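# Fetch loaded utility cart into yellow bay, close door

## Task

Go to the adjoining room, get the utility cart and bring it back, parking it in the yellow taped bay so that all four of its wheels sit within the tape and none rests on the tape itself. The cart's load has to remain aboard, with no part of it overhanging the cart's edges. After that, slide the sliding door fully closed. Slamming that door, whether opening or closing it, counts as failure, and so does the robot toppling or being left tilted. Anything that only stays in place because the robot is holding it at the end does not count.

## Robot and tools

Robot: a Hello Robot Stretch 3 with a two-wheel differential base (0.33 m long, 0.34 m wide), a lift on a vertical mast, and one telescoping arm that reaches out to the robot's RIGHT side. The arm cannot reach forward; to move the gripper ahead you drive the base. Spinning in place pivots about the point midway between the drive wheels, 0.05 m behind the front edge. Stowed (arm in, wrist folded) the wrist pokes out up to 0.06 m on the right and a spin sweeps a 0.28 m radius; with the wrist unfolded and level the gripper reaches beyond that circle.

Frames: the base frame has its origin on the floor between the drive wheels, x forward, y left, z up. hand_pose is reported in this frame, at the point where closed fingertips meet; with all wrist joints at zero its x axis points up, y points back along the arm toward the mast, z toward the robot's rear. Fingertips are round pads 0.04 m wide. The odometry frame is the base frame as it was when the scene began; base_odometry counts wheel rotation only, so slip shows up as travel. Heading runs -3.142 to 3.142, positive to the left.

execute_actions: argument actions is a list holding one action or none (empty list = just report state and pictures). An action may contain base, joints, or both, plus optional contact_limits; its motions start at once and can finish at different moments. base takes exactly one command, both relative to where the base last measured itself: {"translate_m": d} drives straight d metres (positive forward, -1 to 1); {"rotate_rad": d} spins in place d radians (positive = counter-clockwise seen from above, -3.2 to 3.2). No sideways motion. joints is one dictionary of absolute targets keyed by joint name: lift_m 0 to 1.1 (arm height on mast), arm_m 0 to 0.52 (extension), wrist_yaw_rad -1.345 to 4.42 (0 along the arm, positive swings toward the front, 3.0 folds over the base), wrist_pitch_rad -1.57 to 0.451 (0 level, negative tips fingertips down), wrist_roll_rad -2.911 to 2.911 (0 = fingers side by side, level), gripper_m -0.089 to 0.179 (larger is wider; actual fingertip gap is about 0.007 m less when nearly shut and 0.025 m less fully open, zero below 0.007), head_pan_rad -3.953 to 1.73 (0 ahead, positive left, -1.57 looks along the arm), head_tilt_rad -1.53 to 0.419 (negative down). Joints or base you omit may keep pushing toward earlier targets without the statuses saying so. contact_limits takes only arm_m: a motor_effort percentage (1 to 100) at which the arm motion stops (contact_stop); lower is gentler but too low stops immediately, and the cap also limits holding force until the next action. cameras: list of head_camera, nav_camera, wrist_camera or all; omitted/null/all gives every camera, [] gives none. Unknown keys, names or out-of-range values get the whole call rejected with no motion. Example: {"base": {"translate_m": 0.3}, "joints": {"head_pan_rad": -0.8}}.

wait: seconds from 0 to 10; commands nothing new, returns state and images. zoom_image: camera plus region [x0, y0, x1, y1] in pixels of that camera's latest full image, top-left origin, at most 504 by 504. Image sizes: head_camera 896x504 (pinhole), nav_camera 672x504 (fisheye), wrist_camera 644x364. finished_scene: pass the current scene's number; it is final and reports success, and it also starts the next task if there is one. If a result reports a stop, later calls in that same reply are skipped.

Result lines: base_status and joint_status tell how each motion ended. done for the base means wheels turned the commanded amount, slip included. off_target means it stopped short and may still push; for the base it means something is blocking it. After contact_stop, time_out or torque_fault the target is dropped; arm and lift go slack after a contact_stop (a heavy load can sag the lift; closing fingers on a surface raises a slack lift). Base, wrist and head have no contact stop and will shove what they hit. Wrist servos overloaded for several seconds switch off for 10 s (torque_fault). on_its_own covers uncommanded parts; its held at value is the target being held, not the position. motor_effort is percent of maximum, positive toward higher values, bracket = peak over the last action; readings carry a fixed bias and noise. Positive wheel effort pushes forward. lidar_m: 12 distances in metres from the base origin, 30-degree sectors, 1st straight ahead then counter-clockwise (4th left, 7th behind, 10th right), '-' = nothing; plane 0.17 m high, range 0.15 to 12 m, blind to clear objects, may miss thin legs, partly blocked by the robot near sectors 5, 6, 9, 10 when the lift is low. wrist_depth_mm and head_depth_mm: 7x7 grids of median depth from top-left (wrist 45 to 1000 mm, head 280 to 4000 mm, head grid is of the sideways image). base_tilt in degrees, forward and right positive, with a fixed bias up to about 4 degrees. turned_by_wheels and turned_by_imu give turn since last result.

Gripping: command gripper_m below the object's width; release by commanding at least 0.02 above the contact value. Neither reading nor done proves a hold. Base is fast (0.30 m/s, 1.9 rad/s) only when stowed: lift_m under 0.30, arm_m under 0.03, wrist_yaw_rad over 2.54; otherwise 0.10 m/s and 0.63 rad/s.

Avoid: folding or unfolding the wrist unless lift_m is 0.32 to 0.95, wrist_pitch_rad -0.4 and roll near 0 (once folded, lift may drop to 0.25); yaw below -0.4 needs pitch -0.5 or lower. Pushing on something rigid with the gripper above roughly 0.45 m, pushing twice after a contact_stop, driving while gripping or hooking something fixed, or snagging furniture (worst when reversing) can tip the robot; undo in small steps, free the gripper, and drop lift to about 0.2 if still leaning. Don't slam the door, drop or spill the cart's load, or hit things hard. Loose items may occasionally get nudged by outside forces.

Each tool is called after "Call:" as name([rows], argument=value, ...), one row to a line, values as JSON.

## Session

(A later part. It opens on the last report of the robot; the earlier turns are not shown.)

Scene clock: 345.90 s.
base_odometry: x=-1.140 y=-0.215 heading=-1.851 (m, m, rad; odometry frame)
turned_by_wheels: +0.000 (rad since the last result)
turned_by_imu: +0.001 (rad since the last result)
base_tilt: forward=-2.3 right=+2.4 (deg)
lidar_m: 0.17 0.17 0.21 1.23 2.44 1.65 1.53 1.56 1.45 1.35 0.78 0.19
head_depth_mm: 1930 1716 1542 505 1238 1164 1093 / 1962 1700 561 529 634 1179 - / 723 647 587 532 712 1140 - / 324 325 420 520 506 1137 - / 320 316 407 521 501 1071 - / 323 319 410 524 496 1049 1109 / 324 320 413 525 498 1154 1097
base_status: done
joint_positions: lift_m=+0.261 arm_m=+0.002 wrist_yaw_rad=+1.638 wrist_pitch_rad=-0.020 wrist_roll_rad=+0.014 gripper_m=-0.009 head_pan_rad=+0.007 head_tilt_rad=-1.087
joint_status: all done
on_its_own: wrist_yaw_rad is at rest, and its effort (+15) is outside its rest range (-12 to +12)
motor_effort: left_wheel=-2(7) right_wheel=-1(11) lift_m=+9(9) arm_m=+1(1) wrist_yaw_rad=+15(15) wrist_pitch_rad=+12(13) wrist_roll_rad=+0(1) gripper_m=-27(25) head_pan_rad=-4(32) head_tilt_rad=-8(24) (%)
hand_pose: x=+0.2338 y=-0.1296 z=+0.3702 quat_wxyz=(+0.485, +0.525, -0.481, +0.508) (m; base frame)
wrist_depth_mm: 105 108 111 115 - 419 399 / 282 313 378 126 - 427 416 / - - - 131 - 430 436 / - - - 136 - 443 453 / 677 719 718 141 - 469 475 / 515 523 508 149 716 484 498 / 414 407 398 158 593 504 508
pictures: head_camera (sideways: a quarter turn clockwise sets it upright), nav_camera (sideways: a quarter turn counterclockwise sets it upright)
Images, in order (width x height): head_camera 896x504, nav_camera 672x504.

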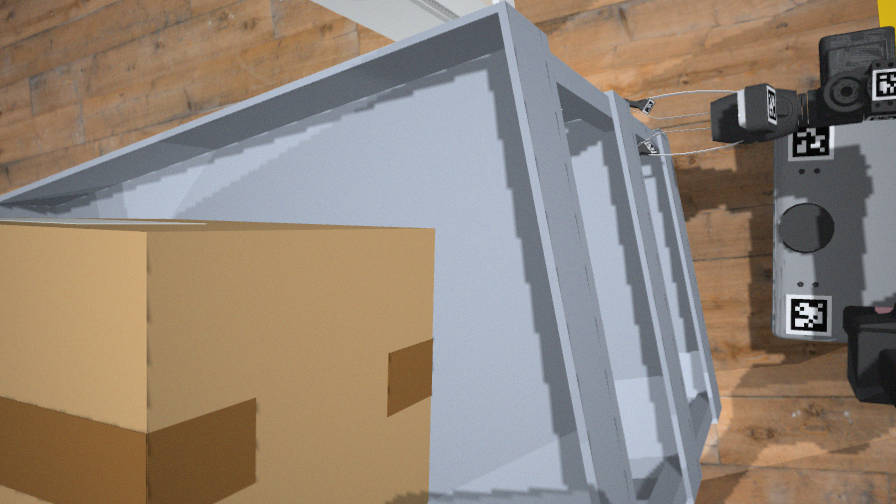

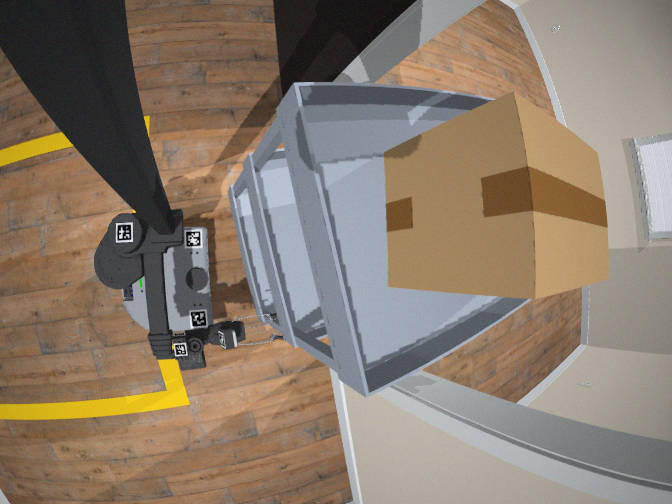

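Call:
execute_actions([
  {"joints":{"head_pan_rad":0.55,"head_tilt_rad":-0.8}},
], cameras=["head_camera"])

Scene clock: 350.80 s.
base_odometry: x=-1.140 y=-0.215 heading=-1.851 (m, m, rad; odometry frame)
turned_by_wheels: +0.000 (rad since the last result)
turned_by_imu: +0.000 (rad since the last result)
base_tilt: forward=-2.3 right=+2.4 (deg)
lidar_m: 0.17 0.17 0.21 1.23 2.44 1.64 1.54 1.56 1.45 1.35 0.78 0.19
head_depth_mm: 2683 444 348 338 405 477 435 / 2840 448 350 368 449 487 451 / 2923 451 363 406 506 488 639 / 3112 2691 380 451 541 489 714 / 3226 2713 2034 637 568 491 752 / 3298 2746 2127 1006 553 512 1090 / 2930 752 812 911 1008 549 1131
base_status: not commanded
joint_positions: lift_m=+0.261 arm_m=+0.002 wrist_yaw_rad=+1.638 wrist_pitch_rad=-0.020 wrist_roll_rad=+0.014 gripper_m=-0.009 head_pan_rad=+0.543 head_tilt_rad=-0.804
joint_status: all done
on_its_own: wrist_yaw_rad is at rest, and its effort (+15) is outside its rest range (-12 to +12)
motor_effort: left_wheel=-2(2) right_wheel=-1(1) lift_m=+9(9) arm_m=+1(0) wrist_yaw_rad=+15(15) wrist_pitch_rad=+12(12) wrist_roll_rad=+0(1) gripper_m=-27(27) head_pan_rad=+5(42) head_tilt_rad=+3(29) (%)
hand_pose: x=+0.2338 y=-0.1296 z=+0.3702 quat_wxyz=(+0.485, +0.525, -0.481, +0.508) (m; base frame)
wrist_depth_mm: 105 108 111 114 - 420 400 / 283 313 380 126 - 424 416 / - - - 131 - 431 437 / - - - 136 - 449 454 / 676 719 712 141 - 479 473 / 517 521 505 149 713 489 497 / 413 410 397 158 592 507 509
pictures: head_camera (sideways: a quarter turn clockwise sets it upright)
Images, in order (width x height): head_camera 896x504.

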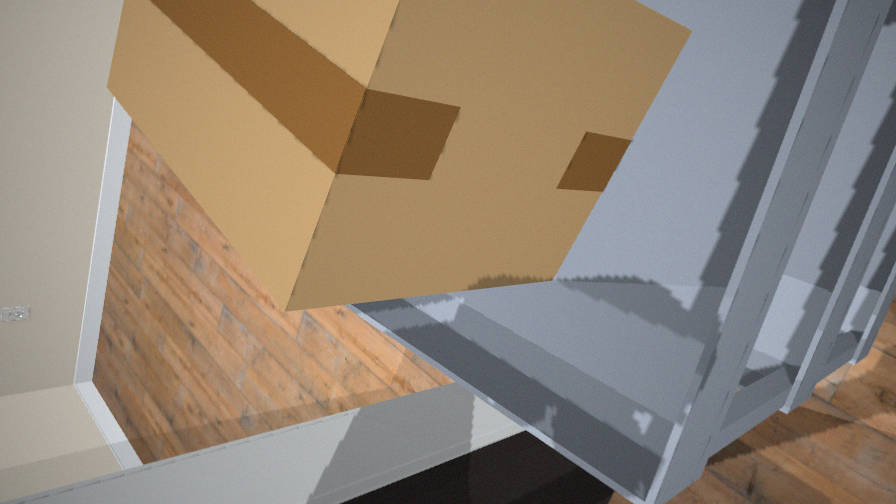

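Call:
execute_actions([
  {"base":{"rotate_rad":-0.1},"joints":{"head_pan_rad":0.2,"head_tilt_rad":-1.0}},
], cameras=["nav_camera"])

Scene clock: 353.83 s.
base_odometry: x=-1.140 y=-0.215 heading=-1.951 (m, m, rad; odometry frame)
turned_by_wheels: -0.100 (rad since the last result)
turned_by_imu: -0.099 (rad since the last result)
base_tilt: forward=-2.3 right=+2.4 (deg)
lidar_m: 0.16 0.16 0.18 0.30 2.43 1.72 1.54 1.54 1.51 1.35 0.89 0.19
head_depth_mm: 2313 1946 1667 537 493 1156 1079 / 2297 722 629 563 503 678 1111 / 383 327 358 538 504 749 1098 / 385 322 340 447 507 748 1105 / 387 324 350 460 508 676 1096 / 392 325 357 477 513 729 1084 / 394 328 367 495 513 614 1106
base_status: done
joint_positions: lift_m=+0.261 arm_m=+0.002 wrist_yaw_rad=+1.686 wrist_pitch_rad=-0.020 wrist_roll_rad=+0.013 gripper_m=-0.009 head_pan_rad=+0.207 head_tilt_rad=-0.987
joint_status: all done
on_its_own: wrist_yaw_rad is at rest, and its effort (-46) is outside its rest range (-12 to +12)
motor_effort: left_wheel=+5(6) right_wheel=-8(16) lift_m=+9(9) arm_m=+1(1) wrist_yaw_rad=-46(46) wrist_pitch_rad=+12(13) wrist_roll_rad=+0(0) gripper_m=-25(26) head_pan_rad=-4(34) head_tilt_rad=-8(28) (%)
hand_pose: x=+0.2327 y=-0.1175 z=+0.3702 quat_wxyz=(+0.473, +0.536, -0.468, +0.520) (m; base frame)
wrist_depth_mm: 103 107 111 116 - 422 432 / 282 311 378 126 - 434 450 / - - - 131 - 454 471 / - - - 137 - 473 490 / 675 715 721 142 621 495 516 / 531 521 482 150 685 520 538 / 411 408 396 158 588 535 539
pictures: nav_camera (sideways: a quarter turn counterclockwise sets it upright)
Images, in order (width x height): nav_camera 672x504.

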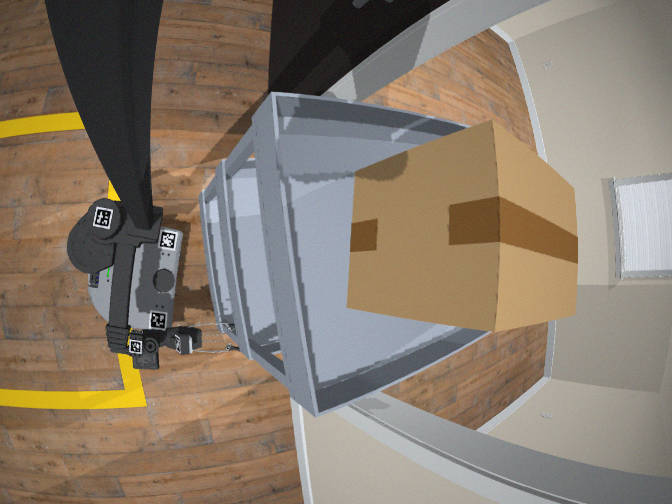

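Call:
execute_actions([
  {"base":{"rotate_rad":0.12},"joints":{"wrist_yaw_rad":1.62}},
], cameras=[])

Call:
execute_actions([
  {"base":{"translate_m":-0.2}},
], cameras=["nav_camera"])

Scene clock: 357.57 s.
base_odometry: x=-1.140 y=-0.215 heading=-1.831 (m, m, rad; odometry frame)
turned_by_wheels: +0.120 (rad since the last result)
turned_by_imu: +0.120 (rad since the last result)
base_tilt: forward=-2.3 right=+2.3 (deg)
lidar_m: 0.17 0.17 0.21 1.30 2.38 1.63 1.54 1.57 1.44 1.35 0.76 0.19
head_depth_mm: 2191 720 613 561 500 620 1080 / 379 324 376 556 502 740 1108 / 382 320 349 453 505 757 1101 / 384 322 364 480 506 760 1112 / 388 330 381 508 508 766 1109 / 391 336 399 544 512 777 1097 / 2407 345 432 577 513 737 1103
base_status: done
joint_positions: lift_m=+0.261 arm_m=+0.002 wrist_yaw_rad=+1.618 wrist_pitch_rad=-0.021 wrist_roll_rad=+0.013 gripper_m=-0.009 head_pan_rad=+0.207 head_tilt_rad=-0.988
joint_status: all done
motor_effort: left_wheel=-2(3) right_wheel=+2(14) lift_m=+9(9) arm_m=+1(0) wrist_yaw_rad=+3(40) wrist_pitch_rad=+12(13) wrist_roll_rad=+0(0) gripper_m=-21(23) head_pan_rad=-4(4) head_tilt_rad=-8(8) (%)
hand_pose: x=+0.2340 y=-0.1347 z=+0.3701 quat_wxyz=(+0.490, +0.520, -0.486, +0.503) (m; base frame)
wrist_depth_mm: 103 101 104 110 - 419 398 / 287 317 387 117 - 425 413 / - - - 123 - 431 432 / - - - 128 - 449 450 / 669 710 715 132 - 460 470 / 514 522 495 140 709 486 493 / 412 407 398 148 593 499 505
pictures: none
No camera images: the call's "cameras" was empty. Leave "cameras" out to get every camera's image.

Scene clock: 360.67 s.
base_odometry: x=-1.089 y=-0.022 heading=-1.831 (m, m, rad; odometry frame)
turned_by_wheels: +0.000 (rad since the last result)
turned_by_imu: +0.001 (rad since the last result)
base_tilt: forward=-2.4 right=+2.4 (deg)
lidar_m: 0.17 0.17 0.22 2.07 2.07 1.42 1.34 1.37 1.46 1.37 1.07 0.19
head_depth_mm: 742 703 626 562 499 654 1078 / 380 319 369 554 503 739 1109 / 383 320 356 462 505 766 1108 / 384 328 373 491 507 769 1107 / 388 332 391 525 509 774 1106 / 391 342 413 546 511 773 1096 / 2409 351 597 577 514 1157 1103
base_status: done
joint_positions: lift_m=+0.261 arm_m=+0.002 wrist_yaw_rad=+1.617 wrist_pitch_rad=-0.020 wrist_roll_rad=+0.013 gripper_m=-0.009 head_pan_rad=+0.207 head_tilt_rad=-0.988
joint_status: not commanded
motor_effort: left_wheel=-2(6) right_wheel=-1(13) lift_m=+9(9) arm_m=+1(1) wrist_yaw_rad=+3(4) wrist_pitch_rad=+13(13) wrist_roll_rad=-1(0) gripper_m=-22(23) head_pan_rad=-4(5) head_tilt_rad=-7(7) (%)
hand_pose: x=+0.2341 y=-0.1350 z=+0.3701 quat_wxyz=(+0.491, +0.520, -0.486, +0.503) (m; base frame)
wrist_depth_mm: 101 103 105 110 - 582 586 / 286 318 384 118 - 600 609 / - - - 124 - 626 639 / - - - 129 - 657 666 / 650 718 718 134 732 679 687 / 508 523 507 141 702 698 696 / 411 408 398 150 592 578 577
pictures: nav_camera (sideways: a quarter turn counterclockwise sets it upright)
Images, in order (width x height): nav_camera 672x504.

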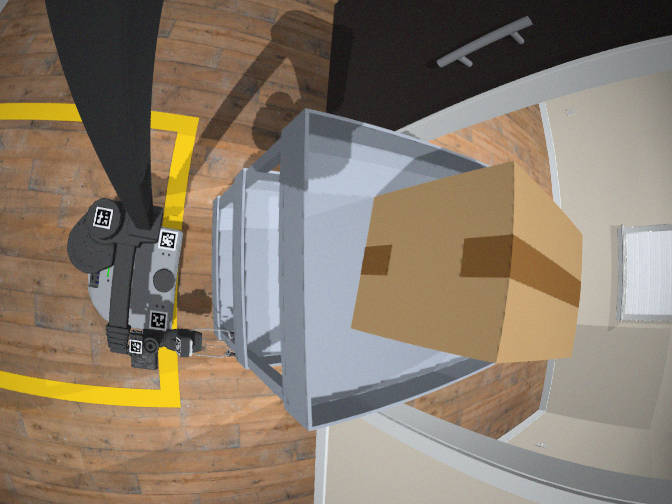

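Call:
execute_actions([
  {"base":{"translate_m":-0.45},"joints":{"head_pan_rad":0.0}},
], cameras=["nav_camera"])

Call:
execute_actions([
  {"base":{"translate_m":-0.4}},
], cameras=["nav_camera"])

Scene clock: 376.97 s.
base_odometry: x=-0.973 y=+0.413 heading=-1.831 (m, m, rad; odometry frame)
turned_by_wheels: +0.000 (rad since the last result)
turned_by_imu: +0.002 (rad since the last result)
base_tilt: forward=-2.3 right=+2.4 (deg)
lidar_m: 0.18 0.18 0.23 2.37 1.38 0.95 0.89 0.91 1.17 1.40 1.43 0.19
head_depth_mm: 1163 1300 1563 539 484 1183 1083 / 2318 1904 618 563 503 787 1108 / 436 702 622 556 505 780 1103 / 385 322 361 474 507 771 1104 / 388 324 369 488 509 765 1108 / 390 330 377 502 511 755 1091 / 394 334 385 517 513 697 1101
base_status: done
joint_positions: lift_m=+0.261 arm_m=+0.002 wrist_yaw_rad=+1.617 wrist_pitch_rad=-0.020 wrist_roll_rad=+0.013 gripper_m=-0.009 head_pan_rad=+0.007 head_tilt_rad=-0.988
joint_status: all done
motor_effort: left_wheel=-2(6) right_wheel=-2(11) lift_m=+9(9) arm_m=+1(0) wrist_yaw_rad=+4(4) wrist_pitch_rad=+13(13) wrist_roll_rad=+0(0) gripper_m=-22(22) head_pan_rad=-4(26) head_tilt_rad=-7(7) (%)
hand_pose: x=+0.2341 y=-0.1351 z=+0.3701 quat_wxyz=(+0.491, +0.520, -0.486, +0.503) (m; base frame)
wrist_depth_mm: 103 104 105 110 - - - / 287 318 388 117 - - - / 999 - - 123 - - - / - - - 128 - - - / - 710 710 133 - 997 978 / 502 522 509 140 710 735 714 / 414 408 395 149 593 583 570
pictures: nav_camera (sideways: a quarter turn counterclockwise sets it upright)
Images, in order (width x height): nav_camera 672x504.

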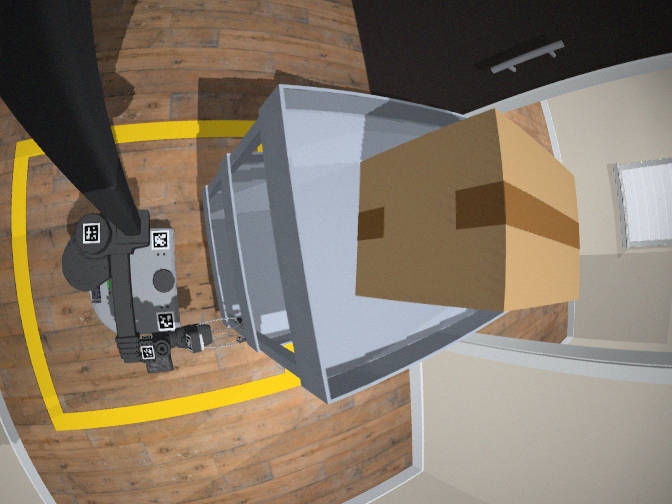

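Scene clock: 382.07 s.
base_odometry: x=-0.870 y=+0.800 heading=-1.831 (m, m, rad; odometry frame)
turned_by_wheels: +0.000 (rad since the last result)
turned_by_imu: +0.001 (rad since the last result)
base_tilt: forward=-2.4 right=+2.4 (deg)
lidar_m: 0.18 0.19 0.24 2.34 0.76 0.53 0.49 0.50 0.65 1.43 1.46 0.19
head_depth_mm: 1455 1743 1668 543 483 1183 1079 / 2263 1575 618 564 503 789 1113 / 406 457 618 556 504 789 1103 / 385 323 367 482 507 769 1106 / 387 331 377 499 509 773 1108 / 390 333 387 517 511 776 1099 / 394 337 397 535 514 729 1103
base_status: done
joint_positions: lift_m=+0.261 arm_m=+0.002 wrist_yaw_rad=+1.616 wrist_pitch_rad=-0.020 wrist_roll_rad=+0.013 gripper_m=-0.009 head_pan_rad=+0.007 head_tilt_rad=-0.988
joint_status: not commanded
motor_effort: left_wheel=-2(6) right_wheel=-2(11) lift_m=+9(9) arm_m=+1(1) wrist_yaw_rad=+5(6) wrist_pitch_rad=+13(13) wrist_roll_rad=+0(0) gripper_m=-22(21) head_pan_rad=-3(4) head_tilt_rad=-7(7) (%)
hand_pose: x=+0.2341 y=-0.1354 z=+0.3701 quat_wxyz=(+0.491, +0.519, -0.486, +0.503) (m; base frame)
wrist_depth_mm: 104 105 105 110 - - - / 287 314 385 117 - - - / - - - 122 - - - / - - - 127 - - - / - 693 717 132 - - 962 / 496 522 494 139 710 737 726 / 410 410 397 148 593 581 571
pictures: nav_camera (sideways: a quarter turn counterclockwise sets it upright)
Images, in order (width x height): nav_camera 672x504.

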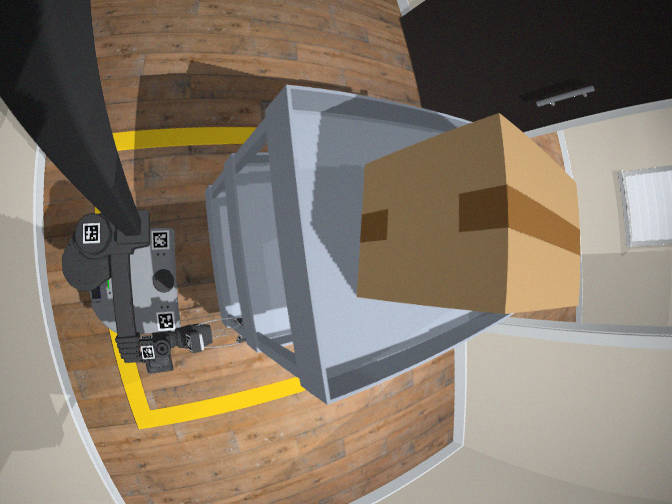

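Call:
execute_actions([
  {"base":{"translate_m":-0.06}},
], cameras=[])

Call:
execute_actions([
  {"joints":{"gripper_m":0.08}},
], cameras=[])

Call:
execute_actions([
  {"base":{"translate_m":-0.1},"joints":{"wrist_yaw_rad":1.57}},
])

Scene clock: 387.40 s.
base_odometry: x=-0.855 y=+0.858 heading=-1.831 (m, m, rad; odometry frame)
turned_by_wheels: +0.000 (rad since the last result)
turned_by_imu: +0.001 (rad since the last result)
base_tilt: forward=-2.4 right=+2.4 (deg)
lidar_m: 0.18 0.19 0.24 2.33 0.67 0.46 0.43 0.44 0.57 1.31 1.47 0.19
head_depth_mm: 1510 1800 1674 544 482 1183 1079 / 2252 744 618 562 503 787 1115 / 405 436 608 558 505 790 1098 / 385 324 369 484 507 770 1108 / 388 330 378 501 509 773 1112 / 390 333 388 519 511 778 1100 / 395 337 399 538 513 740 1103
base_status: done
joint_positions: lift_m=+0.261 arm_m=+0.002 wrist_yaw_rad=+1.615 wrist_pitch_rad=-0.021 wrist_roll_rad=+0.013 gripper_m=-0.009 head_pan_rad=+0.007 head_tilt_rad=-0.988
joint_status: not commanded
motor_effort: left_wheel=-2(6) right_wheel=-2(11) lift_m=+9(9) arm_m=+1(0) wrist_yaw_rad=+6(6) wrist_pitch_rad=+13(13) wrist_roll_rad=+0(0) gripper_m=-20(20) head_pan_rad=-3(4) head_tilt_rad=-7(7) (%)
hand_pose: x=+0.2341 y=-0.1355 z=+0.3701 quat_wxyz=(+0.491, +0.519, -0.486, +0.502) (m; base frame)
wrist_depth_mm: 104 105 106 110 - - - / 286 317 389 117 - - - / - - - 122 - - - / - - - 128 - - - / - 689 709 132 - 996 977 / 501 521 488 140 725 732 715 / 412 407 398 148 585 586 575
pictures: none
No camera images: the call's "cameras" was empty. Leave "cameras" out to get every camera's image.

Scene clock: 388.80 s.
base_odometry: x=-0.855 y=+0.858 heading=-1.831 (m, m, rad; odometry frame)
turned_by_wheels: +0.000 (rad since the last result)
turned_by_imu: +0.000 (rad since the last result)
base_tilt: forward=-2.4 right=+2.4 (deg)
lidar_m: 0.18 0.19 0.24 2.33 0.67 0.46 0.43 0.44 0.57 1.31 1.47 0.20
head_depth_mm: 1515 1809 1667 541 487 1188 1082 / 2245 741 617 563 505 787 1118 / 406 436 607 556 505 789 1099 / 385 326 370 486 507 771 1105 / 388 331 380 502 509 770 1111 / 389 332 389 521 511 776 1092 / 394 337 401 542 514 739 1102
base_status: not commanded
joint_positions: lift_m=+0.261 arm_m=+0.002 wrist_yaw_rad=+1.618 wrist_pitch_rad=-0.021 wrist_roll_rad=+0.013 gripper_m=+0.080 head_pan_rad=+0.007 head_tilt_rad=-0.988
joint_status: all done
motor_effort: left_wheel=-2(2) right_wheel=+2(5) lift_m=+9(9) arm_m=+1(0) wrist_yaw_rad=+3(9) wrist_pitch_rad=+13(13) wrist_roll_rad=+0(0) gripper_m=+0(95) head_pan_rad=-4(4) head_tilt_rad=-7(7) (%)
hand_pose: x=+0.2340 y=-0.1348 z=+0.3701 quat_wxyz=(+0.491, +0.520, -0.486, +0.503) (m; base frame)
wrist_depth_mm: 105 106 106 110 - - - / 287 317 386 118 - - - / - - - 123 - - - / - - - 129 - - - / - 686 763 134 - 992 966 / 504 525 480 142 720 729 725 / 413 404 395 149 593 585 573
pictures: none
No camera images: the call's "cameras" was empty. Leave "cameras" out to get every camera's image.

Scene clock: 390.97 s.
base_odometry: x=-0.829 y=+0.954 heading=-1.831 (m, m, rad; odometry frame)
turned_by_wheels: +0.000 (rad since the last result)
turned_by_imu: +0.000 (rad since the last result)
base_tilt: forward=-2.3 right=+2.4 (deg)
lidar_m: 0.28 0.29 0.37 1.86 0.52 0.36 0.33 0.34 0.44 1.01 1.48 0.30
head_depth_mm: 1603 1853 1665 534 1315 1183 1081 / 1813 730 629 563 817 1172 1107 / 500 699 630 566 823 1145 1105 / 385 414 512 568 829 1149 1103 / 388 422 527 572 833 1158 1108 / 390 431 540 574 821 1158 1100 / 395 442 568 576 743 1195 1102
base_status: done
joint_positions: lift_m=+0.261 arm_m=+0.002 wrist_yaw_rad=+1.572 wrist_pitch_rad=-0.021 wrist_roll_rad=+0.013 gripper_m=+0.080 head_pan_rad=+0.007 head_tilt_rad=-0.988
joint_status: all done
motor_effort: left_wheel=-1(5) right_wheel=+2(2) lift_m=+8(9) arm_m=+0(1) wrist_yaw_rad=-3(6) wrist_pitch_rad=+12(12) wrist_roll_rad=+0(1) gripper_m=+0(0) head_pan_rad=-3(4) head_tilt_rad=-7(7) (%)
hand_pose: x=+0.2343 y=-0.1465 z=+0.3701 quat_wxyz=(+0.502, +0.509, -0.497, +0.492) (m; base frame)
wrist_depth_mm: 190 193 196 201 - - - / 283 315 389 273 - - - / - - - - - - - / - - - 870 - - - / - 711 759 641 - - 964 / 509 525 483 477 724 732 724 / 414 407 399 395 594 583 571
pictures: head_camera (sideways: a quarter turn clockwise sets it upright), nav_camera (sideways: a quarter turn counterclockwise sets it upright), wrist_camera
Images, in order (width x height): head_camera 896x504, nav_camera 672x504, wrist_camera 644x364.

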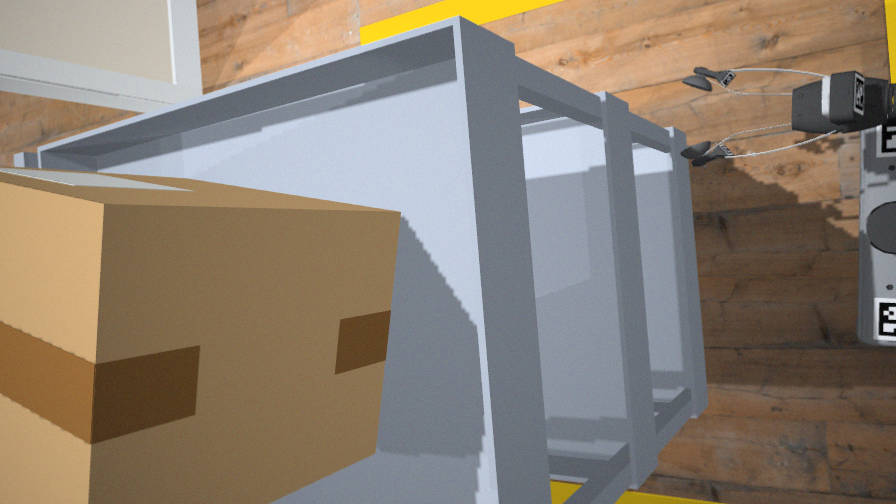

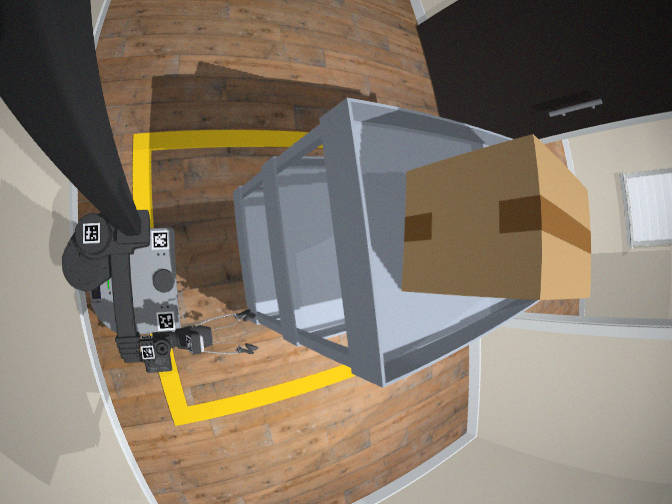

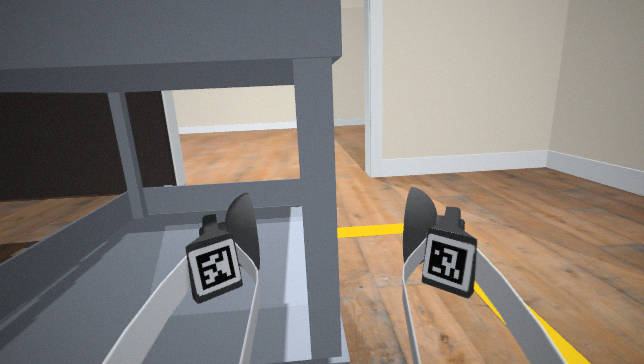

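Call:
execute_actions([
  {"base":{"rotate_rad":-1.54},"joints":{"lift_m":0.35,"wrist_pitch_rad":-0.4,"head_tilt_rad":-0.7}},
], cameras=["nav_camera"])

Call:
execute_actions([
  {"base":{"translate_m":0.2},"joints":{"wrist_yaw_rad":3.0,"gripper_m":0.03}},
], cameras=[])

Call:
execute_actions([
  {"joints":{"lift_m":0.27}},
], cameras=[])

Call:
execute_actions([
  {"base":{"translate_m":0.5},"joints":{"head_pan_rad":1.2}},
], cameras=["nav_camera","head_camera"])

Scene clock: 411.83 s.
base_odometry: x=-0.829 y=+0.954 heading=+2.912 (m, m, rad; odometry frame)
turned_by_wheels: -1.540 (rad since the last result)
turned_by_imu: -1.545 (rad since the last result)
base_tilt: forward=-2.3 right=+2.4 (deg)
lidar_m: 1.12 1.49 0.30 0.28 0.29 0.38 1.56 0.49 0.35 0.33 0.34 0.46
head_depth_mm: 931 951 976 998 1014 1044 1045 / 1195 1323 1460 1496 1483 1297 1145 / 1215 1369 1577 1799 1569 1331 1154 / 1214 1369 1567 1789 1579 1328 1159 / 1211 1357 1548 1788 1580 1342 1155 / 1200 1354 1550 1794 1580 1336 1169 / 1206 1360 1555 1776 1582 1352 1167
base_status: done
joint_positions: lift_m=+0.349 arm_m=+0.002 wrist_yaw_rad=+1.572 wrist_pitch_rad=-0.414 wrist_roll_rad=+0.013 gripper_m=+0.080 head_pan_rad=+0.007 head_tilt_rad=-0.705
joint_status: all done
motor_effort: left_wheel=+1(4) right_wheel=-2(5) lift_m=+33(35) arm_m=+0(1) wrist_yaw_rad=-2(3) wrist_pitch_rad=+9(14) wrist_roll_rad=+0(0) gripper_m=+1(0) head_pan_rad=-5(3) head_tilt_rad=+3(29) (%)
hand_pose: x=+0.2035 y=-0.1467 z=+0.3628 quat_wxyz=(+0.590, +0.595, -0.390, +0.383) (m; base frame)
wrist_depth_mm: - - - - 564 303 205 / - - - - 584 306 209 / - - - - 610 312 211 / 846 826 821 791 629 319 214 / 693 688 704 651 646 324 217 / 591 580 548 555 539 292 219 / 506 505 499 485 479 367 222
pictures: nav_camera (sideways: a quarter turn counterclockwise sets it upright)
Images, in order (width x height): nav_camera 672x504.

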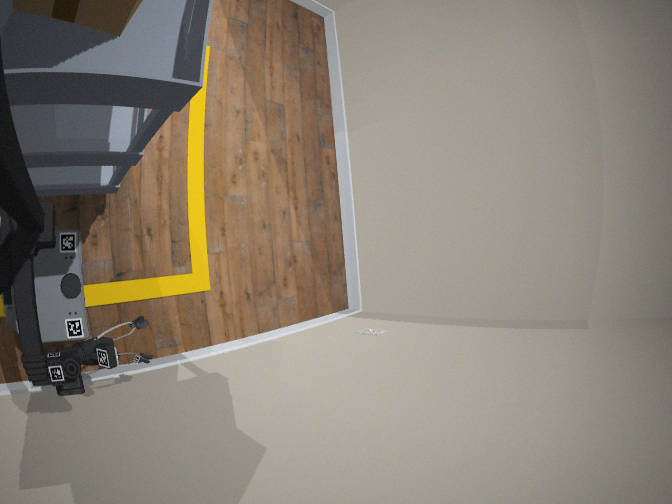

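Scene clock: 415.07 s.
base_odometry: x=-1.024 y=+1.000 heading=+2.912 (m, m, rad; odometry frame)
turned_by_wheels: +0.000 (rad since the last result)
turned_by_imu: +0.000 (rad since the last result)
base_tilt: forward=-2.3 right=+2.4 (deg)
lidar_m: 1.09 1.28 1.70 0.29 0.30 0.40 1.52 0.48 0.34 0.32 0.33 0.44
head_depth_mm: 909 926 950 965 983 1007 1029 / 1041 1155 1294 1451 1450 1298 1145 / 1041 1172 1337 1574 1564 1326 1152 / 1039 1165 1347 1565 1565 1331 1155 / 1038 1170 1341 1566 1584 1345 1155 / 1038 1165 1342 1558 1584 1342 1165 / 1031 1172 1331 1559 1601 1341 1170
base_status: done
joint_positions: lift_m=+0.349 arm_m=+0.002 wrist_yaw_rad=+2.998 wrist_pitch_rad=-0.414 wrist_roll_rad=+0.013 gripper_m=+0.030 head_pan_rad=+0.007 head_tilt_rad=-0.704
joint_status: all done
motor_effort: left_wheel=+2(5) right_wheel=-2(2) lift_m=+33(33) arm_m=+1(0) wrist_yaw_rad=+3(1) wrist_pitch_rad=+9(9) wrist_roll_rad=+0(0) gripper_m=+0(94) head_pan_rad=-4(4) head_tilt_rad=+3(3) (%)
hand_pose: x=+0.0110 y=+0.0758 z=+0.3628 quat_wxyz=(+0.196, +0.705, +0.094, +0.675) (m; base frame)
wrist_depth_mm: - - - - - - - / - - 846 - - - - / 704 705 681 1000 971 938 905 / 583 565 427 792 767 763 741 / 404 421 - 652 660 630 607 / 526 575 - 562 533 543 531 / 510 515 - - 482 473 465
pictures: none
No camera images: the call's "cameras" was empty. Leave "cameras" out to get every camera's image.

Scene clock: 416.63 s.
base_odometry: x=-1.024 y=+1.000 heading=+2.912 (m, m, rad; odometry frame)
turned_by_wheels: +0.000 (rad since the last result)
turned_by_imu: +0.000 (rad since the last result)
base_tilt: forward=-2.4 right=+2.3 (deg)
lidar_m: 1.09 1.28 1.70 0.29 0.30 0.40 1.52 0.48 0.34 0.33 0.33 0.44
head_depth_mm: 908 931 951 964 986 1012 1031 / 1042 1162 1291 1454 1451 1294 1154 / 1041 1170 1347 1566 1569 1328 1156 / 1038 1172 1347 1560 1583 1333 1163 / 1038 1168 1336 1568 1575 1341 1154 / 1037 1168 1334 1564 1597 1343 1169 / 1032 1164 1331 1568 1587 1349 1170
base_status: not commanded
joint_positions: lift_m=+0.271 arm_m=+0.002 wrist_yaw_rad=+2.998 wrist_pitch_rad=-0.415 wrist_roll_rad=+0.013 gripper_m=+0.030 head_pan_rad=+0.007 head_tilt_rad=-0.704
joint_status: all done
motor_effort: left_wheel=+1(1) right_wheel=-3(2) lift_m=+7(29) arm_m=+1(1) wrist_yaw_rad=+3(3) wrist_pitch_rad=+9(9) wrist_roll_rad=+0(0) gripper_m=+1(0) head_pan_rad=-4(3) head_tilt_rad=+3(3) (%)
hand_pose: x=+0.0109 y=+0.0757 z=+0.2842 quat_wxyz=(+0.196, +0.705, +0.095, +0.675) (m; base frame)
wrist_depth_mm: - - 850 - - - - / 721 - 678 - - - - / 566 527 382 827 800 787 765 / 358 374 410 661 644 627 616 / 508 547 - 551 556 528 513 / 490 514 - - 452 451 442 / - - - - 400 398 390
pictures: none
No camera images: the call's "cameras" was empty. Leave "cameras" out to get every camera's image.

Scene clock: 419.87 s.
base_odometry: x=-1.511 y=+1.114 heading=+2.912 (m, m, rad; odometry frame)
turned_by_wheels: +0.000 (rad since the last result)
turned_by_imu: +0.000 (rad since the last result)
base_tilt: forward=-2.3 right=+2.4 (deg)
lidar_m: 0.75 0.77 1.02 1.72 0.77 0.61 1.43 0.45 0.32 0.30 0.31 0.42
head_depth_mm: 958 1027 1120 1220 1339 1318 1147 / 1106 1206 1332 1475 1519 1322 1146 / 1308 1450 1638 1804 1575 1332 1152 / 1546 1731 2006 1914 1578 1329 1162 / 1520 1713 1924 1940 1570 1340 1162 / 1464 1626 1853 1938 1578 1356 1165 / 1410 1570 1758 1894 1592 1348 1171
base_status: done
joint_positions: lift_m=+0.271 arm_m=+0.002 wrist_yaw_rad=+2.999 wrist_pitch_rad=-0.415 wrist_roll_rad=+0.013 gripper_m=+0.030 head_pan_rad=+1.193 head_tilt_rad=-0.704
joint_status: all done
motor_effort: left_wheel=+2(7) right_wheel=-2(5) lift_m=+8(7) arm_m=+1(1) wrist_yaw_rad=+2(2) wrist_pitch_rad=+9(9) wrist_roll_rad=+0(0) gripper_m=+1(0) head_pan_rad=+3(49) head_tilt_rad=+3(3) (%)
hand_pose: x=+0.0108 y=+0.0757 z=+0.2842 quat_wxyz=(+0.196, +0.705, +0.095, +0.675) (m; base frame)
wrist_depth_mm: - - - - - - 746 / 869 - - - - 966 759 / 898 849 855 827 807 779 726 / 709 696 671 660 649 631 616 / 578 568 - 560 552 523 518 / 493 507 - - 443 454 443 / - - - - 399 393 391
pictures: head_camera (sideways: a quarter turn clockwise sets it upright), nav_camera (sideways: a quarter turn counterclockwise sets it upright)
Images, in order (width x height): head_camera 896x504, nav_camera 672x504.

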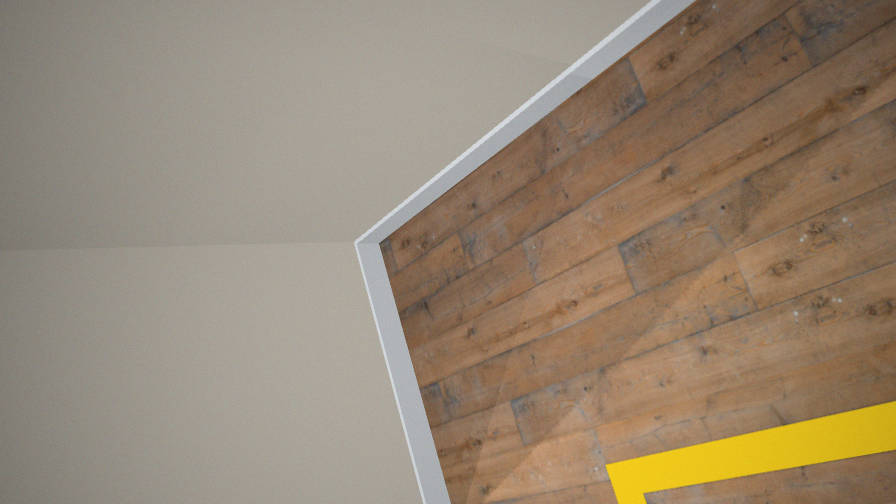

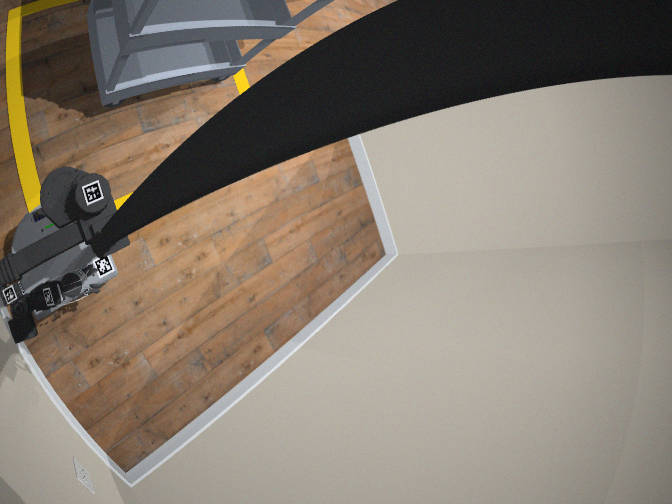

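Call:
execute_actions([
  {"base":{"rotate_rad":0.5},"joints":{"head_pan_rad":0.0}},
], cameras=[])

Call:
execute_actions([
  {"base":{"translate_m":0.25}},
], cameras=[])

Call:
execute_actions([
  {"base":{"rotate_rad":1.2}},
], cameras=["nav_camera"])

Scene clock: 426.63 s.
base_odometry: x=-1.511 y=+1.114 heading=-2.871 (m, m, rad; odometry frame)
turned_by_wheels: +0.500 (rad since the last result)
turned_by_imu: +0.501 (rad since the last result)
base_tilt: forward=-2.4 right=+2.4 (deg)
lidar_m: 0.77 1.00 1.72 0.79 0.69 0.96 0.47 0.32 0.30 0.31 0.41 0.75
head_depth_mm: 596 667 749 856 1005 1205 1145 / 626 700 792 917 1083 1267 1157 / 654 739 843 983 1176 1302 1154 / 688 781 895 1057 1282 1335 1151 / 725 825 957 1143 1410 1336 1165 / 764 876 1032 1245 1489 1342 1162 / 810 935 1116 1361 1565 1348 1170
base_status: done
joint_positions: lift_m=+0.271 arm_m=+0.002 wrist_yaw_rad=+2.999 wrist_pitch_rad=-0.415 wrist_roll_rad=+0.013 gripper_m=+0.030 head_pan_rad=+0.007 head_tilt_rad=-0.704
joint_status: all done
motor_effort: left_wheel=-1(6) right_wheel=+1(5) lift_m=+8(7) arm_m=+0(1) wrist_yaw_rad=+2(1) wrist_pitch_rad=+9(9) wrist_roll_rad=-1(0) gripper_m=+0(0) head_pan_rad=-5(51) head_tilt_rad=+2(2) (%)
hand_pose: x=+0.0108 y=+0.0757 z=+0.2842 quat_wxyz=(+0.196, +0.705, +0.095, +0.675) (m; base frame)
wrist_depth_mm: 658 - - - - - - / 546 - - - - - - / 598 652 849 841 805 782 755 / 707 669 672 665 643 630 616 / 578 565 - 555 547 529 515 / 490 509 - - 449 452 449 / - - - - 402 395 390
pictures: none
No camera images: the call's "cameras" was empty. Leave "cameras" out to get every camera's image.

Scene clock: 429.23 s.
base_odometry: x=-1.751 y=+1.047 heading=-2.871 (m, m, rad; odometry frame)
turned_by_wheels: +0.000 (rad since the last result)
turned_by_imu: +0.000 (rad since the last result)
base_tilt: forward=-2.4 right=+2.4 (deg)
lidar_m: 0.54 0.70 1.62 1.64 0.79 0.77 0.63 0.44 0.41 0.42 0.55 0.53
head_depth_mm: 406 453 509 584 684 821 1036 / 426 476 539 623 734 898 1094 / 445 501 574 667 798 998 1133 / 469 530 609 718 873 1115 1158 / 492 560 654 780 963 1243 1158 / 520 597 702 844 1071 1306 1163 / 550 638 758 928 1207 1349 1170
base_status: done
joint_positions: lift_m=+0.271 arm_m=+0.002 wrist_yaw_rad=+2.999 wrist_pitch_rad=-0.415 wrist_roll_rad=+0.013 gripper_m=+0.030 head_pan_rad=+0.007 head_tilt_rad=-0.703
joint_status: not commanded
motor_effort: left_wheel=-1(5) right_wheel=+1(6) lift_m=+8(8) arm_m=+1(0) wrist_yaw_rad=+2(1) wrist_pitch_rad=+9(9) wrist_roll_rad=+0(0) gripper_m=+0(0) head_pan_rad=-5(4) head_tilt_rad=+2(2) (%)
hand_pose: x=+0.0107 y=+0.0757 z=+0.2842 quat_wxyz=(+0.196, +0.705, +0.095, +0.675) (m; base frame)
wrist_depth_mm: - - - - - - - / 711 - - - - - 950 / 881 861 856 828 806 781 758 / 694 697 672 655 647 627 619 / 579 568 - 556 550 529 514 / 492 513 - - 448 453 446 / - - - - 399 395 389
pictures: none
No camera images: the call's "cameras" was empty. Leave "cameras" out to get every camera's image.

Scene clock: 431.37 s.
base_odometry: x=-1.751 y=+1.047 heading=-1.671 (m, m, rad; odometry frame)
turned_by_wheels: +1.200 (rad since the last result)
turned_by_imu: +1.200 (rad since the last result)
base_tilt: forward=-2.4 right=+2.4 (deg)
lidar_m: 1.61 0.98 0.77 1.09 0.55 0.42 0.41 0.44 0.54 0.53 0.56 0.81
head_depth_mm: 1329 1490 1700 1843 1565 1326 1150 / 1331 1500 1725 1864 1554 1329 1151 / 1341 1514 1750 1881 1566 1325 1156 / 1355 1540 1757 1911 1576 1338 1159 / 1366 1543 1809 1924 1575 1342 1159 / 3638 3483 2502 1957 1582 1332 1165 / 3801 3503 2512 1947 1582 1362 1169
base_status: done
joint_positions: lift_m=+0.271 arm_m=+0.002 wrist_yaw_rad=+2.999 wrist_pitch_rad=-0.415 wrist_roll_rad=+0.013 gripper_m=+0.030 head_pan_rad=+0.007 head_tilt_rad=-0.703
joint_status: not commanded
motor_effort: left_wheel=-1(6) right_wheel=+1(8) lift_m=+8(8) arm_m=+0(1) wrist_yaw_rad=+2(2) wrist_pitch_rad=+9(9) wrist_roll_rad=-1(0) gripper_m=+0(0) head_pan_rad=-4(4) head_tilt_rad=+2(2) (%)
hand_pose: x=+0.0107 y=+0.0757 z=+0.2842 quat_wxyz=(+0.196, +0.705, +0.095, +0.675) (m; base frame)
wrist_depth_mm: 535 - - - 779 776 791 / 542 - - - 941 - 920 / 541 664 838 825 807 773 753 / 523 660 676 665 643 626 614 / 507 567 - 550 552 521 515 / 470 514 - - 441 454 442 / - - - - 398 393 388
pictures: nav_camera (sideways: a quarter turn counterclockwise sets it upright)
Images, in order (width x height): nav_camera 672x504.

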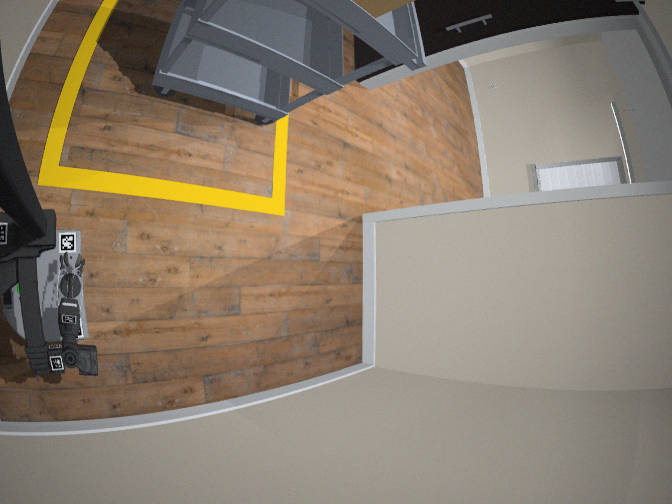

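Call:
zoom_image(camera="nav_camera", region=[140, 40, 340, 220])

Region (140, 40, 340, 220) of nav_camera's 672x504 image, scaled by 2.520, with more detail than that image has; it fills the top 454 rows of this view, and the rest is white.

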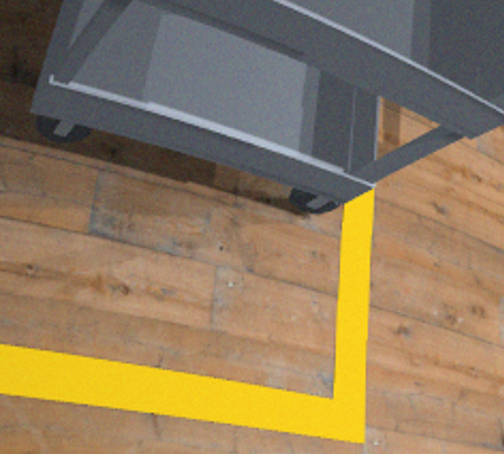

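Call:
execute_actions([
  {"base":{"translate_m":1.0}},
], cameras=[])

Call:
execute_actions([
  {"base":{"translate_m":0.27},"joints":{"head_pan_rad":1.3,"head_tilt_rad":-0.8}},
], cameras=["head_camera","nav_camera"])

Scene clock: 447.23 s.
base_odometry: x=-1.852 y=+0.052 heading=-1.672 (m, m, rad; odometry frame)
turned_by_wheels: +0.000 (rad since the last result)
turned_by_imu: -0.001 (rad since the last result)
base_tilt: forward=-2.3 right=+2.4 (deg)
lidar_m: 0.62 0.66 1.44 0.69 0.71 1.02 1.41 0.79 0.61 0.60 0.64 0.63
head_depth_mm: 483 543 620 722 871 1082 1156 / 487 548 628 734 884 1106 1155 / 491 554 634 745 895 1124 1158 / 496 560 644 751 908 1155 1155 / 500 566 651 767 927 1184 1156 / 506 573 659 775 938 1267 1165 / 511 578 665 777 1553 1355 1170
base_status: done
joint_positions: lift_m=+0.271 arm_m=+0.002 wrist_yaw_rad=+2.999 wrist_pitch_rad=-0.415 wrist_roll_rad=+0.013 gripper_m=+0.030 head_pan_rad=+0.007 head_tilt_rad=-0.703
joint_status: not commanded
motor_effort: left_wheel=-1(4) right_wheel=+1(6) lift_m=+8(8) arm_m=+0(0) wrist_yaw_rad=+1(2) wrist_pitch_rad=+10(9) wrist_roll_rad=-1(0) gripper_m=+0(0) head_pan_rad=-3(4) head_tilt_rad=+2(2) (%)
hand_pose: x=+0.0107 y=+0.0757 z=+0.2841 quat_wxyz=(+0.196, +0.705, +0.095, +0.675) (m; base frame)
wrist_depth_mm: - - - - - - - / 697 - - - - - - / 916 839 804 838 810 778 758 / 701 687 674 665 647 636 619 / 581 572 - 559 551 528 515 / 493 512 - - 443 449 443 / - - - - 405 397 389
pictures: none
No camera images: the call's "cameras" was empty. Leave "cameras" out to get every camera's image.

Scene clock: 449.90 s.
base_odometry: x=-1.879 y=-0.217 heading=-1.672 (m, m, rad; odometry frame)
turned_by_wheels: +0.000 (rad since the last result)
turned_by_imu: +0.000 (rad since the last result)
base_tilt: forward=-2.4 right=+2.4 (deg)
lidar_m: 0.35 0.37 1.34 1.58 0.86 1.00 1.68 0.82 0.63 0.62 0.46 0.36
head_depth_mm: 2902 2729 2114 1716 1467 1227 947 / 2824 2717 2111 1737 1461 1276 1118 / 1158 1326 1556 1718 1475 1269 1123 / 1238 1521 1907 1741 1473 1280 1123 / 2628 2752 2142 1755 1485 1285 1136 / 2641 2817 2160 1754 1475 1286 1155 / 2614 2810 2180 1767 1486 1290 -
base_status: done
joint_positions: lift_m=+0.271 arm_m=+0.002 wrist_yaw_rad=+2.999 wrist_pitch_rad=-0.415 wrist_roll_rad=+0.013 gripper_m=+0.030 head_pan_rad=+1.293 head_tilt_rad=-0.790
joint_status: all done
motor_effort: left_wheel=-1(5) right_wheel=+1(6) lift_m=+8(8) arm_m=+1(1) wrist_yaw_rad=+2(2) wrist_pitch_rad=+9(9) wrist_roll_rad=+0(1) gripper_m=+0(0) head_pan_rad=+3(48) head_tilt_rad=-5(21) (%)
hand_pose: x=+0.0107 y=+0.0757 z=+0.2841 quat_wxyz=(+0.196, +0.705, +0.095, +0.675) (m; base frame)
wrist_depth_mm: - - - - - - - / 669 - - - - - 376 / 908 798 843 832 804 789 386 / 709 699 672 663 646 609 403 / 579 575 - 553 552 513 400 / 491 509 - - 444 453 402 / - - - - 400 393 382
pictures: head_camera (sideways: a quarter turn clockwise sets it upright), nav_camera (sideways: a quarter turn counterclockwise sets it upright)
Images, in order (width x height): head_camera 896x504, nav_camera 672x504.

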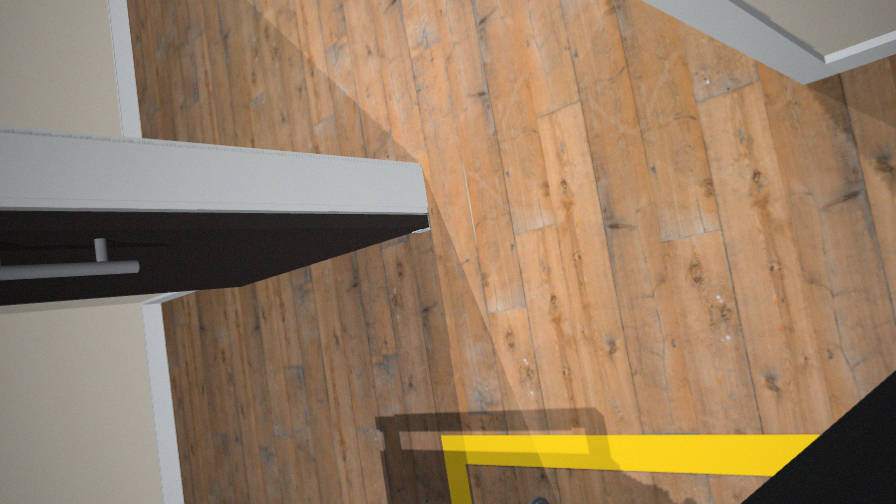

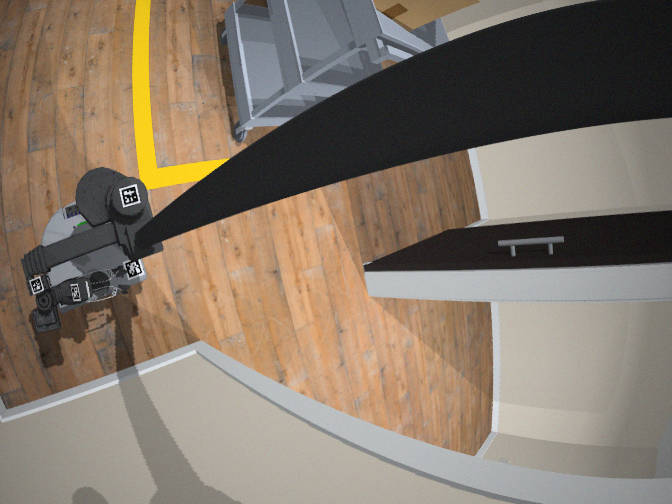

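Call:
execute_actions([
  {"base":{"rotate_rad":1.44},"joints":{"head_pan_rad":0.5,"head_tilt_rad":-0.9}},
], cameras=[])

Call:
execute_actions([
  {"base":{"translate_m":0.72}},
], cameras=["head_camera","nav_camera"])

Scene clock: 458.20 s.
base_odometry: x=-1.879 y=-0.217 heading=-0.232 (m, m, rad; odometry frame)
turned_by_wheels: +1.440 (rad since the last result)
turned_by_imu: +1.440 (rad since the last result)
base_tilt: forward=-2.4 right=+2.4 (deg)
lidar_m: 1.34 0.79 0.86 1.68 0.95 0.66 0.62 0.54 0.37 0.35 0.36 0.45
head_depth_mm: 2643 2225 1853 1574 1375 1216 1091 / 2746 2261 1848 1589 1376 1216 1098 / 2712 2290 1883 1587 1382 1230 1101 / 1060 1325 1300 1508 1395 1228 1106 / 1054 823 1116 1395 1411 1234 1108 / 881 878 1209 1497 1398 1239 1107 / 815 894 1252 1542 1408 1246 1114
base_status: done
joint_positions: lift_m=+0.271 arm_m=+0.002 wrist_yaw_rad=+2.999 wrist_pitch_rad=-0.415 wrist_roll_rad=+0.013 gripper_m=+0.030 head_pan_rad=+0.507 head_tilt_rad=-0.889
joint_status: all done
motor_effort: left_wheel=-1(7) right_wheel=+1(7) lift_m=+8(8) arm_m=+1(0) wrist_yaw_rad=+2(1) wrist_pitch_rad=+9(9) wrist_roll_rad=+0(0) gripper_m=+0(0) head_pan_rad=-4(50) head_tilt_rad=-7(20) (%)
hand_pose: x=+0.0107 y=+0.0757 z=+0.2841 quat_wxyz=(+0.196, +0.705, +0.095, +0.675) (m; base frame)
wrist_depth_mm: - - - - - 887 681 / - - - - - - 676 / 880 866 844 833 806 779 722 / 705 698 673 671 649 635 616 / 582 566 - 557 550 531 514 / 494 507 - - 449 454 441 / - - - - 403 393 389
pictures: none
No camera images: the call's "cameras" was empty. Leave "cameras" out to get every camera's image.

Scene clock: 462.30 s.
base_odometry: x=-1.178 y=-0.382 heading=-0.232 (m, m, rad; odometry frame)
turned_by_wheels: +0.000 (rad since the last result)
turned_by_imu: -0.001 (rad since the last result)
base_tilt: forward=-2.4 right=+2.4 (deg)
lidar_m: 0.75 2.49 0.53 0.50 1.76 1.42 1.33 0.48 0.51 3.04 3.12 0.63
head_depth_mm: 2106 2226 1859 1586 1373 1213 1093 / 2208 2252 1849 1588 1374 1220 1089 / 2318 2252 1867 1595 1384 1225 1093 / 2426 2273 1900 1606 1391 1225 1106 / 2553 2300 1901 1611 1393 1236 1108 / 2489 2308 1919 1615 1378 1226 1108 / 2175 2251 1915 978 1182 1119 1118
base_status: done
joint_positions: lift_m=+0.271 arm_m=+0.002 wrist_yaw_rad=+2.999 wrist_pitch_rad=-0.415 wrist_roll_rad=+0.013 gripper_m=+0.030 head_pan_rad=+0.507 head_tilt_rad=-0.889
joint_status: not commanded
motor_effort: left_wheel=-2(4) right_wheel=+2(5) lift_m=+8(8) arm_m=+0(0) wrist_yaw_rad=+2(2) wrist_pitch_rad=+9(9) wrist_roll_rad=+0(0) gripper_m=+0(0) head_pan_rad=-3(3) head_tilt_rad=-6(6) (%)
hand_pose: x=+0.0107 y=+0.0757 z=+0.2841 quat_wxyz=(+0.196, +0.705, +0.095, +0.675) (m; base frame)
wrist_depth_mm: - - - - 924 - - / - - 564 578 606 - - / 920 832 761 779 769 783 768 / 707 698 678 667 644 634 617 / 576 566 - 560 549 524 515 / 490 507 - - 447 453 442 / - - - - 399 395 389
pictures: head_camera (sideways: a quarter turn clockwise sets it upright), nav_camera (sideways: a quarter turn counterclockwise sets it upright)
Images, in order (width x height): head_camera 896x504, nav_camera 672x504.

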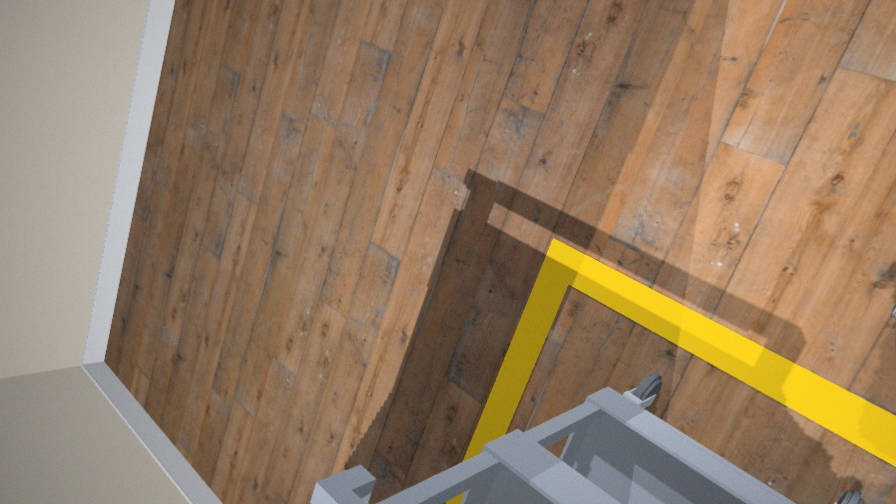

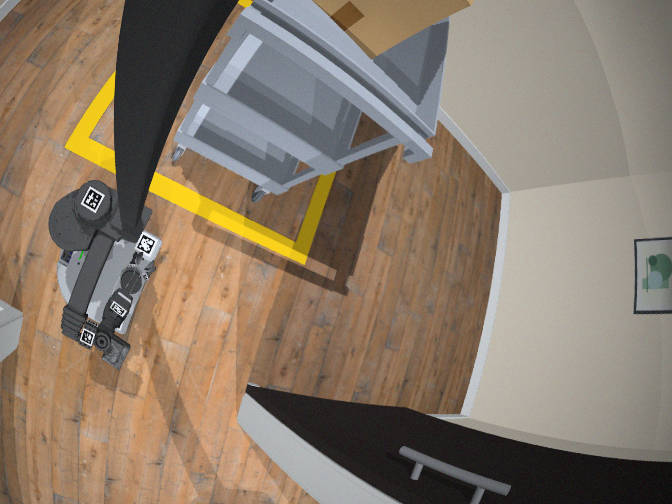

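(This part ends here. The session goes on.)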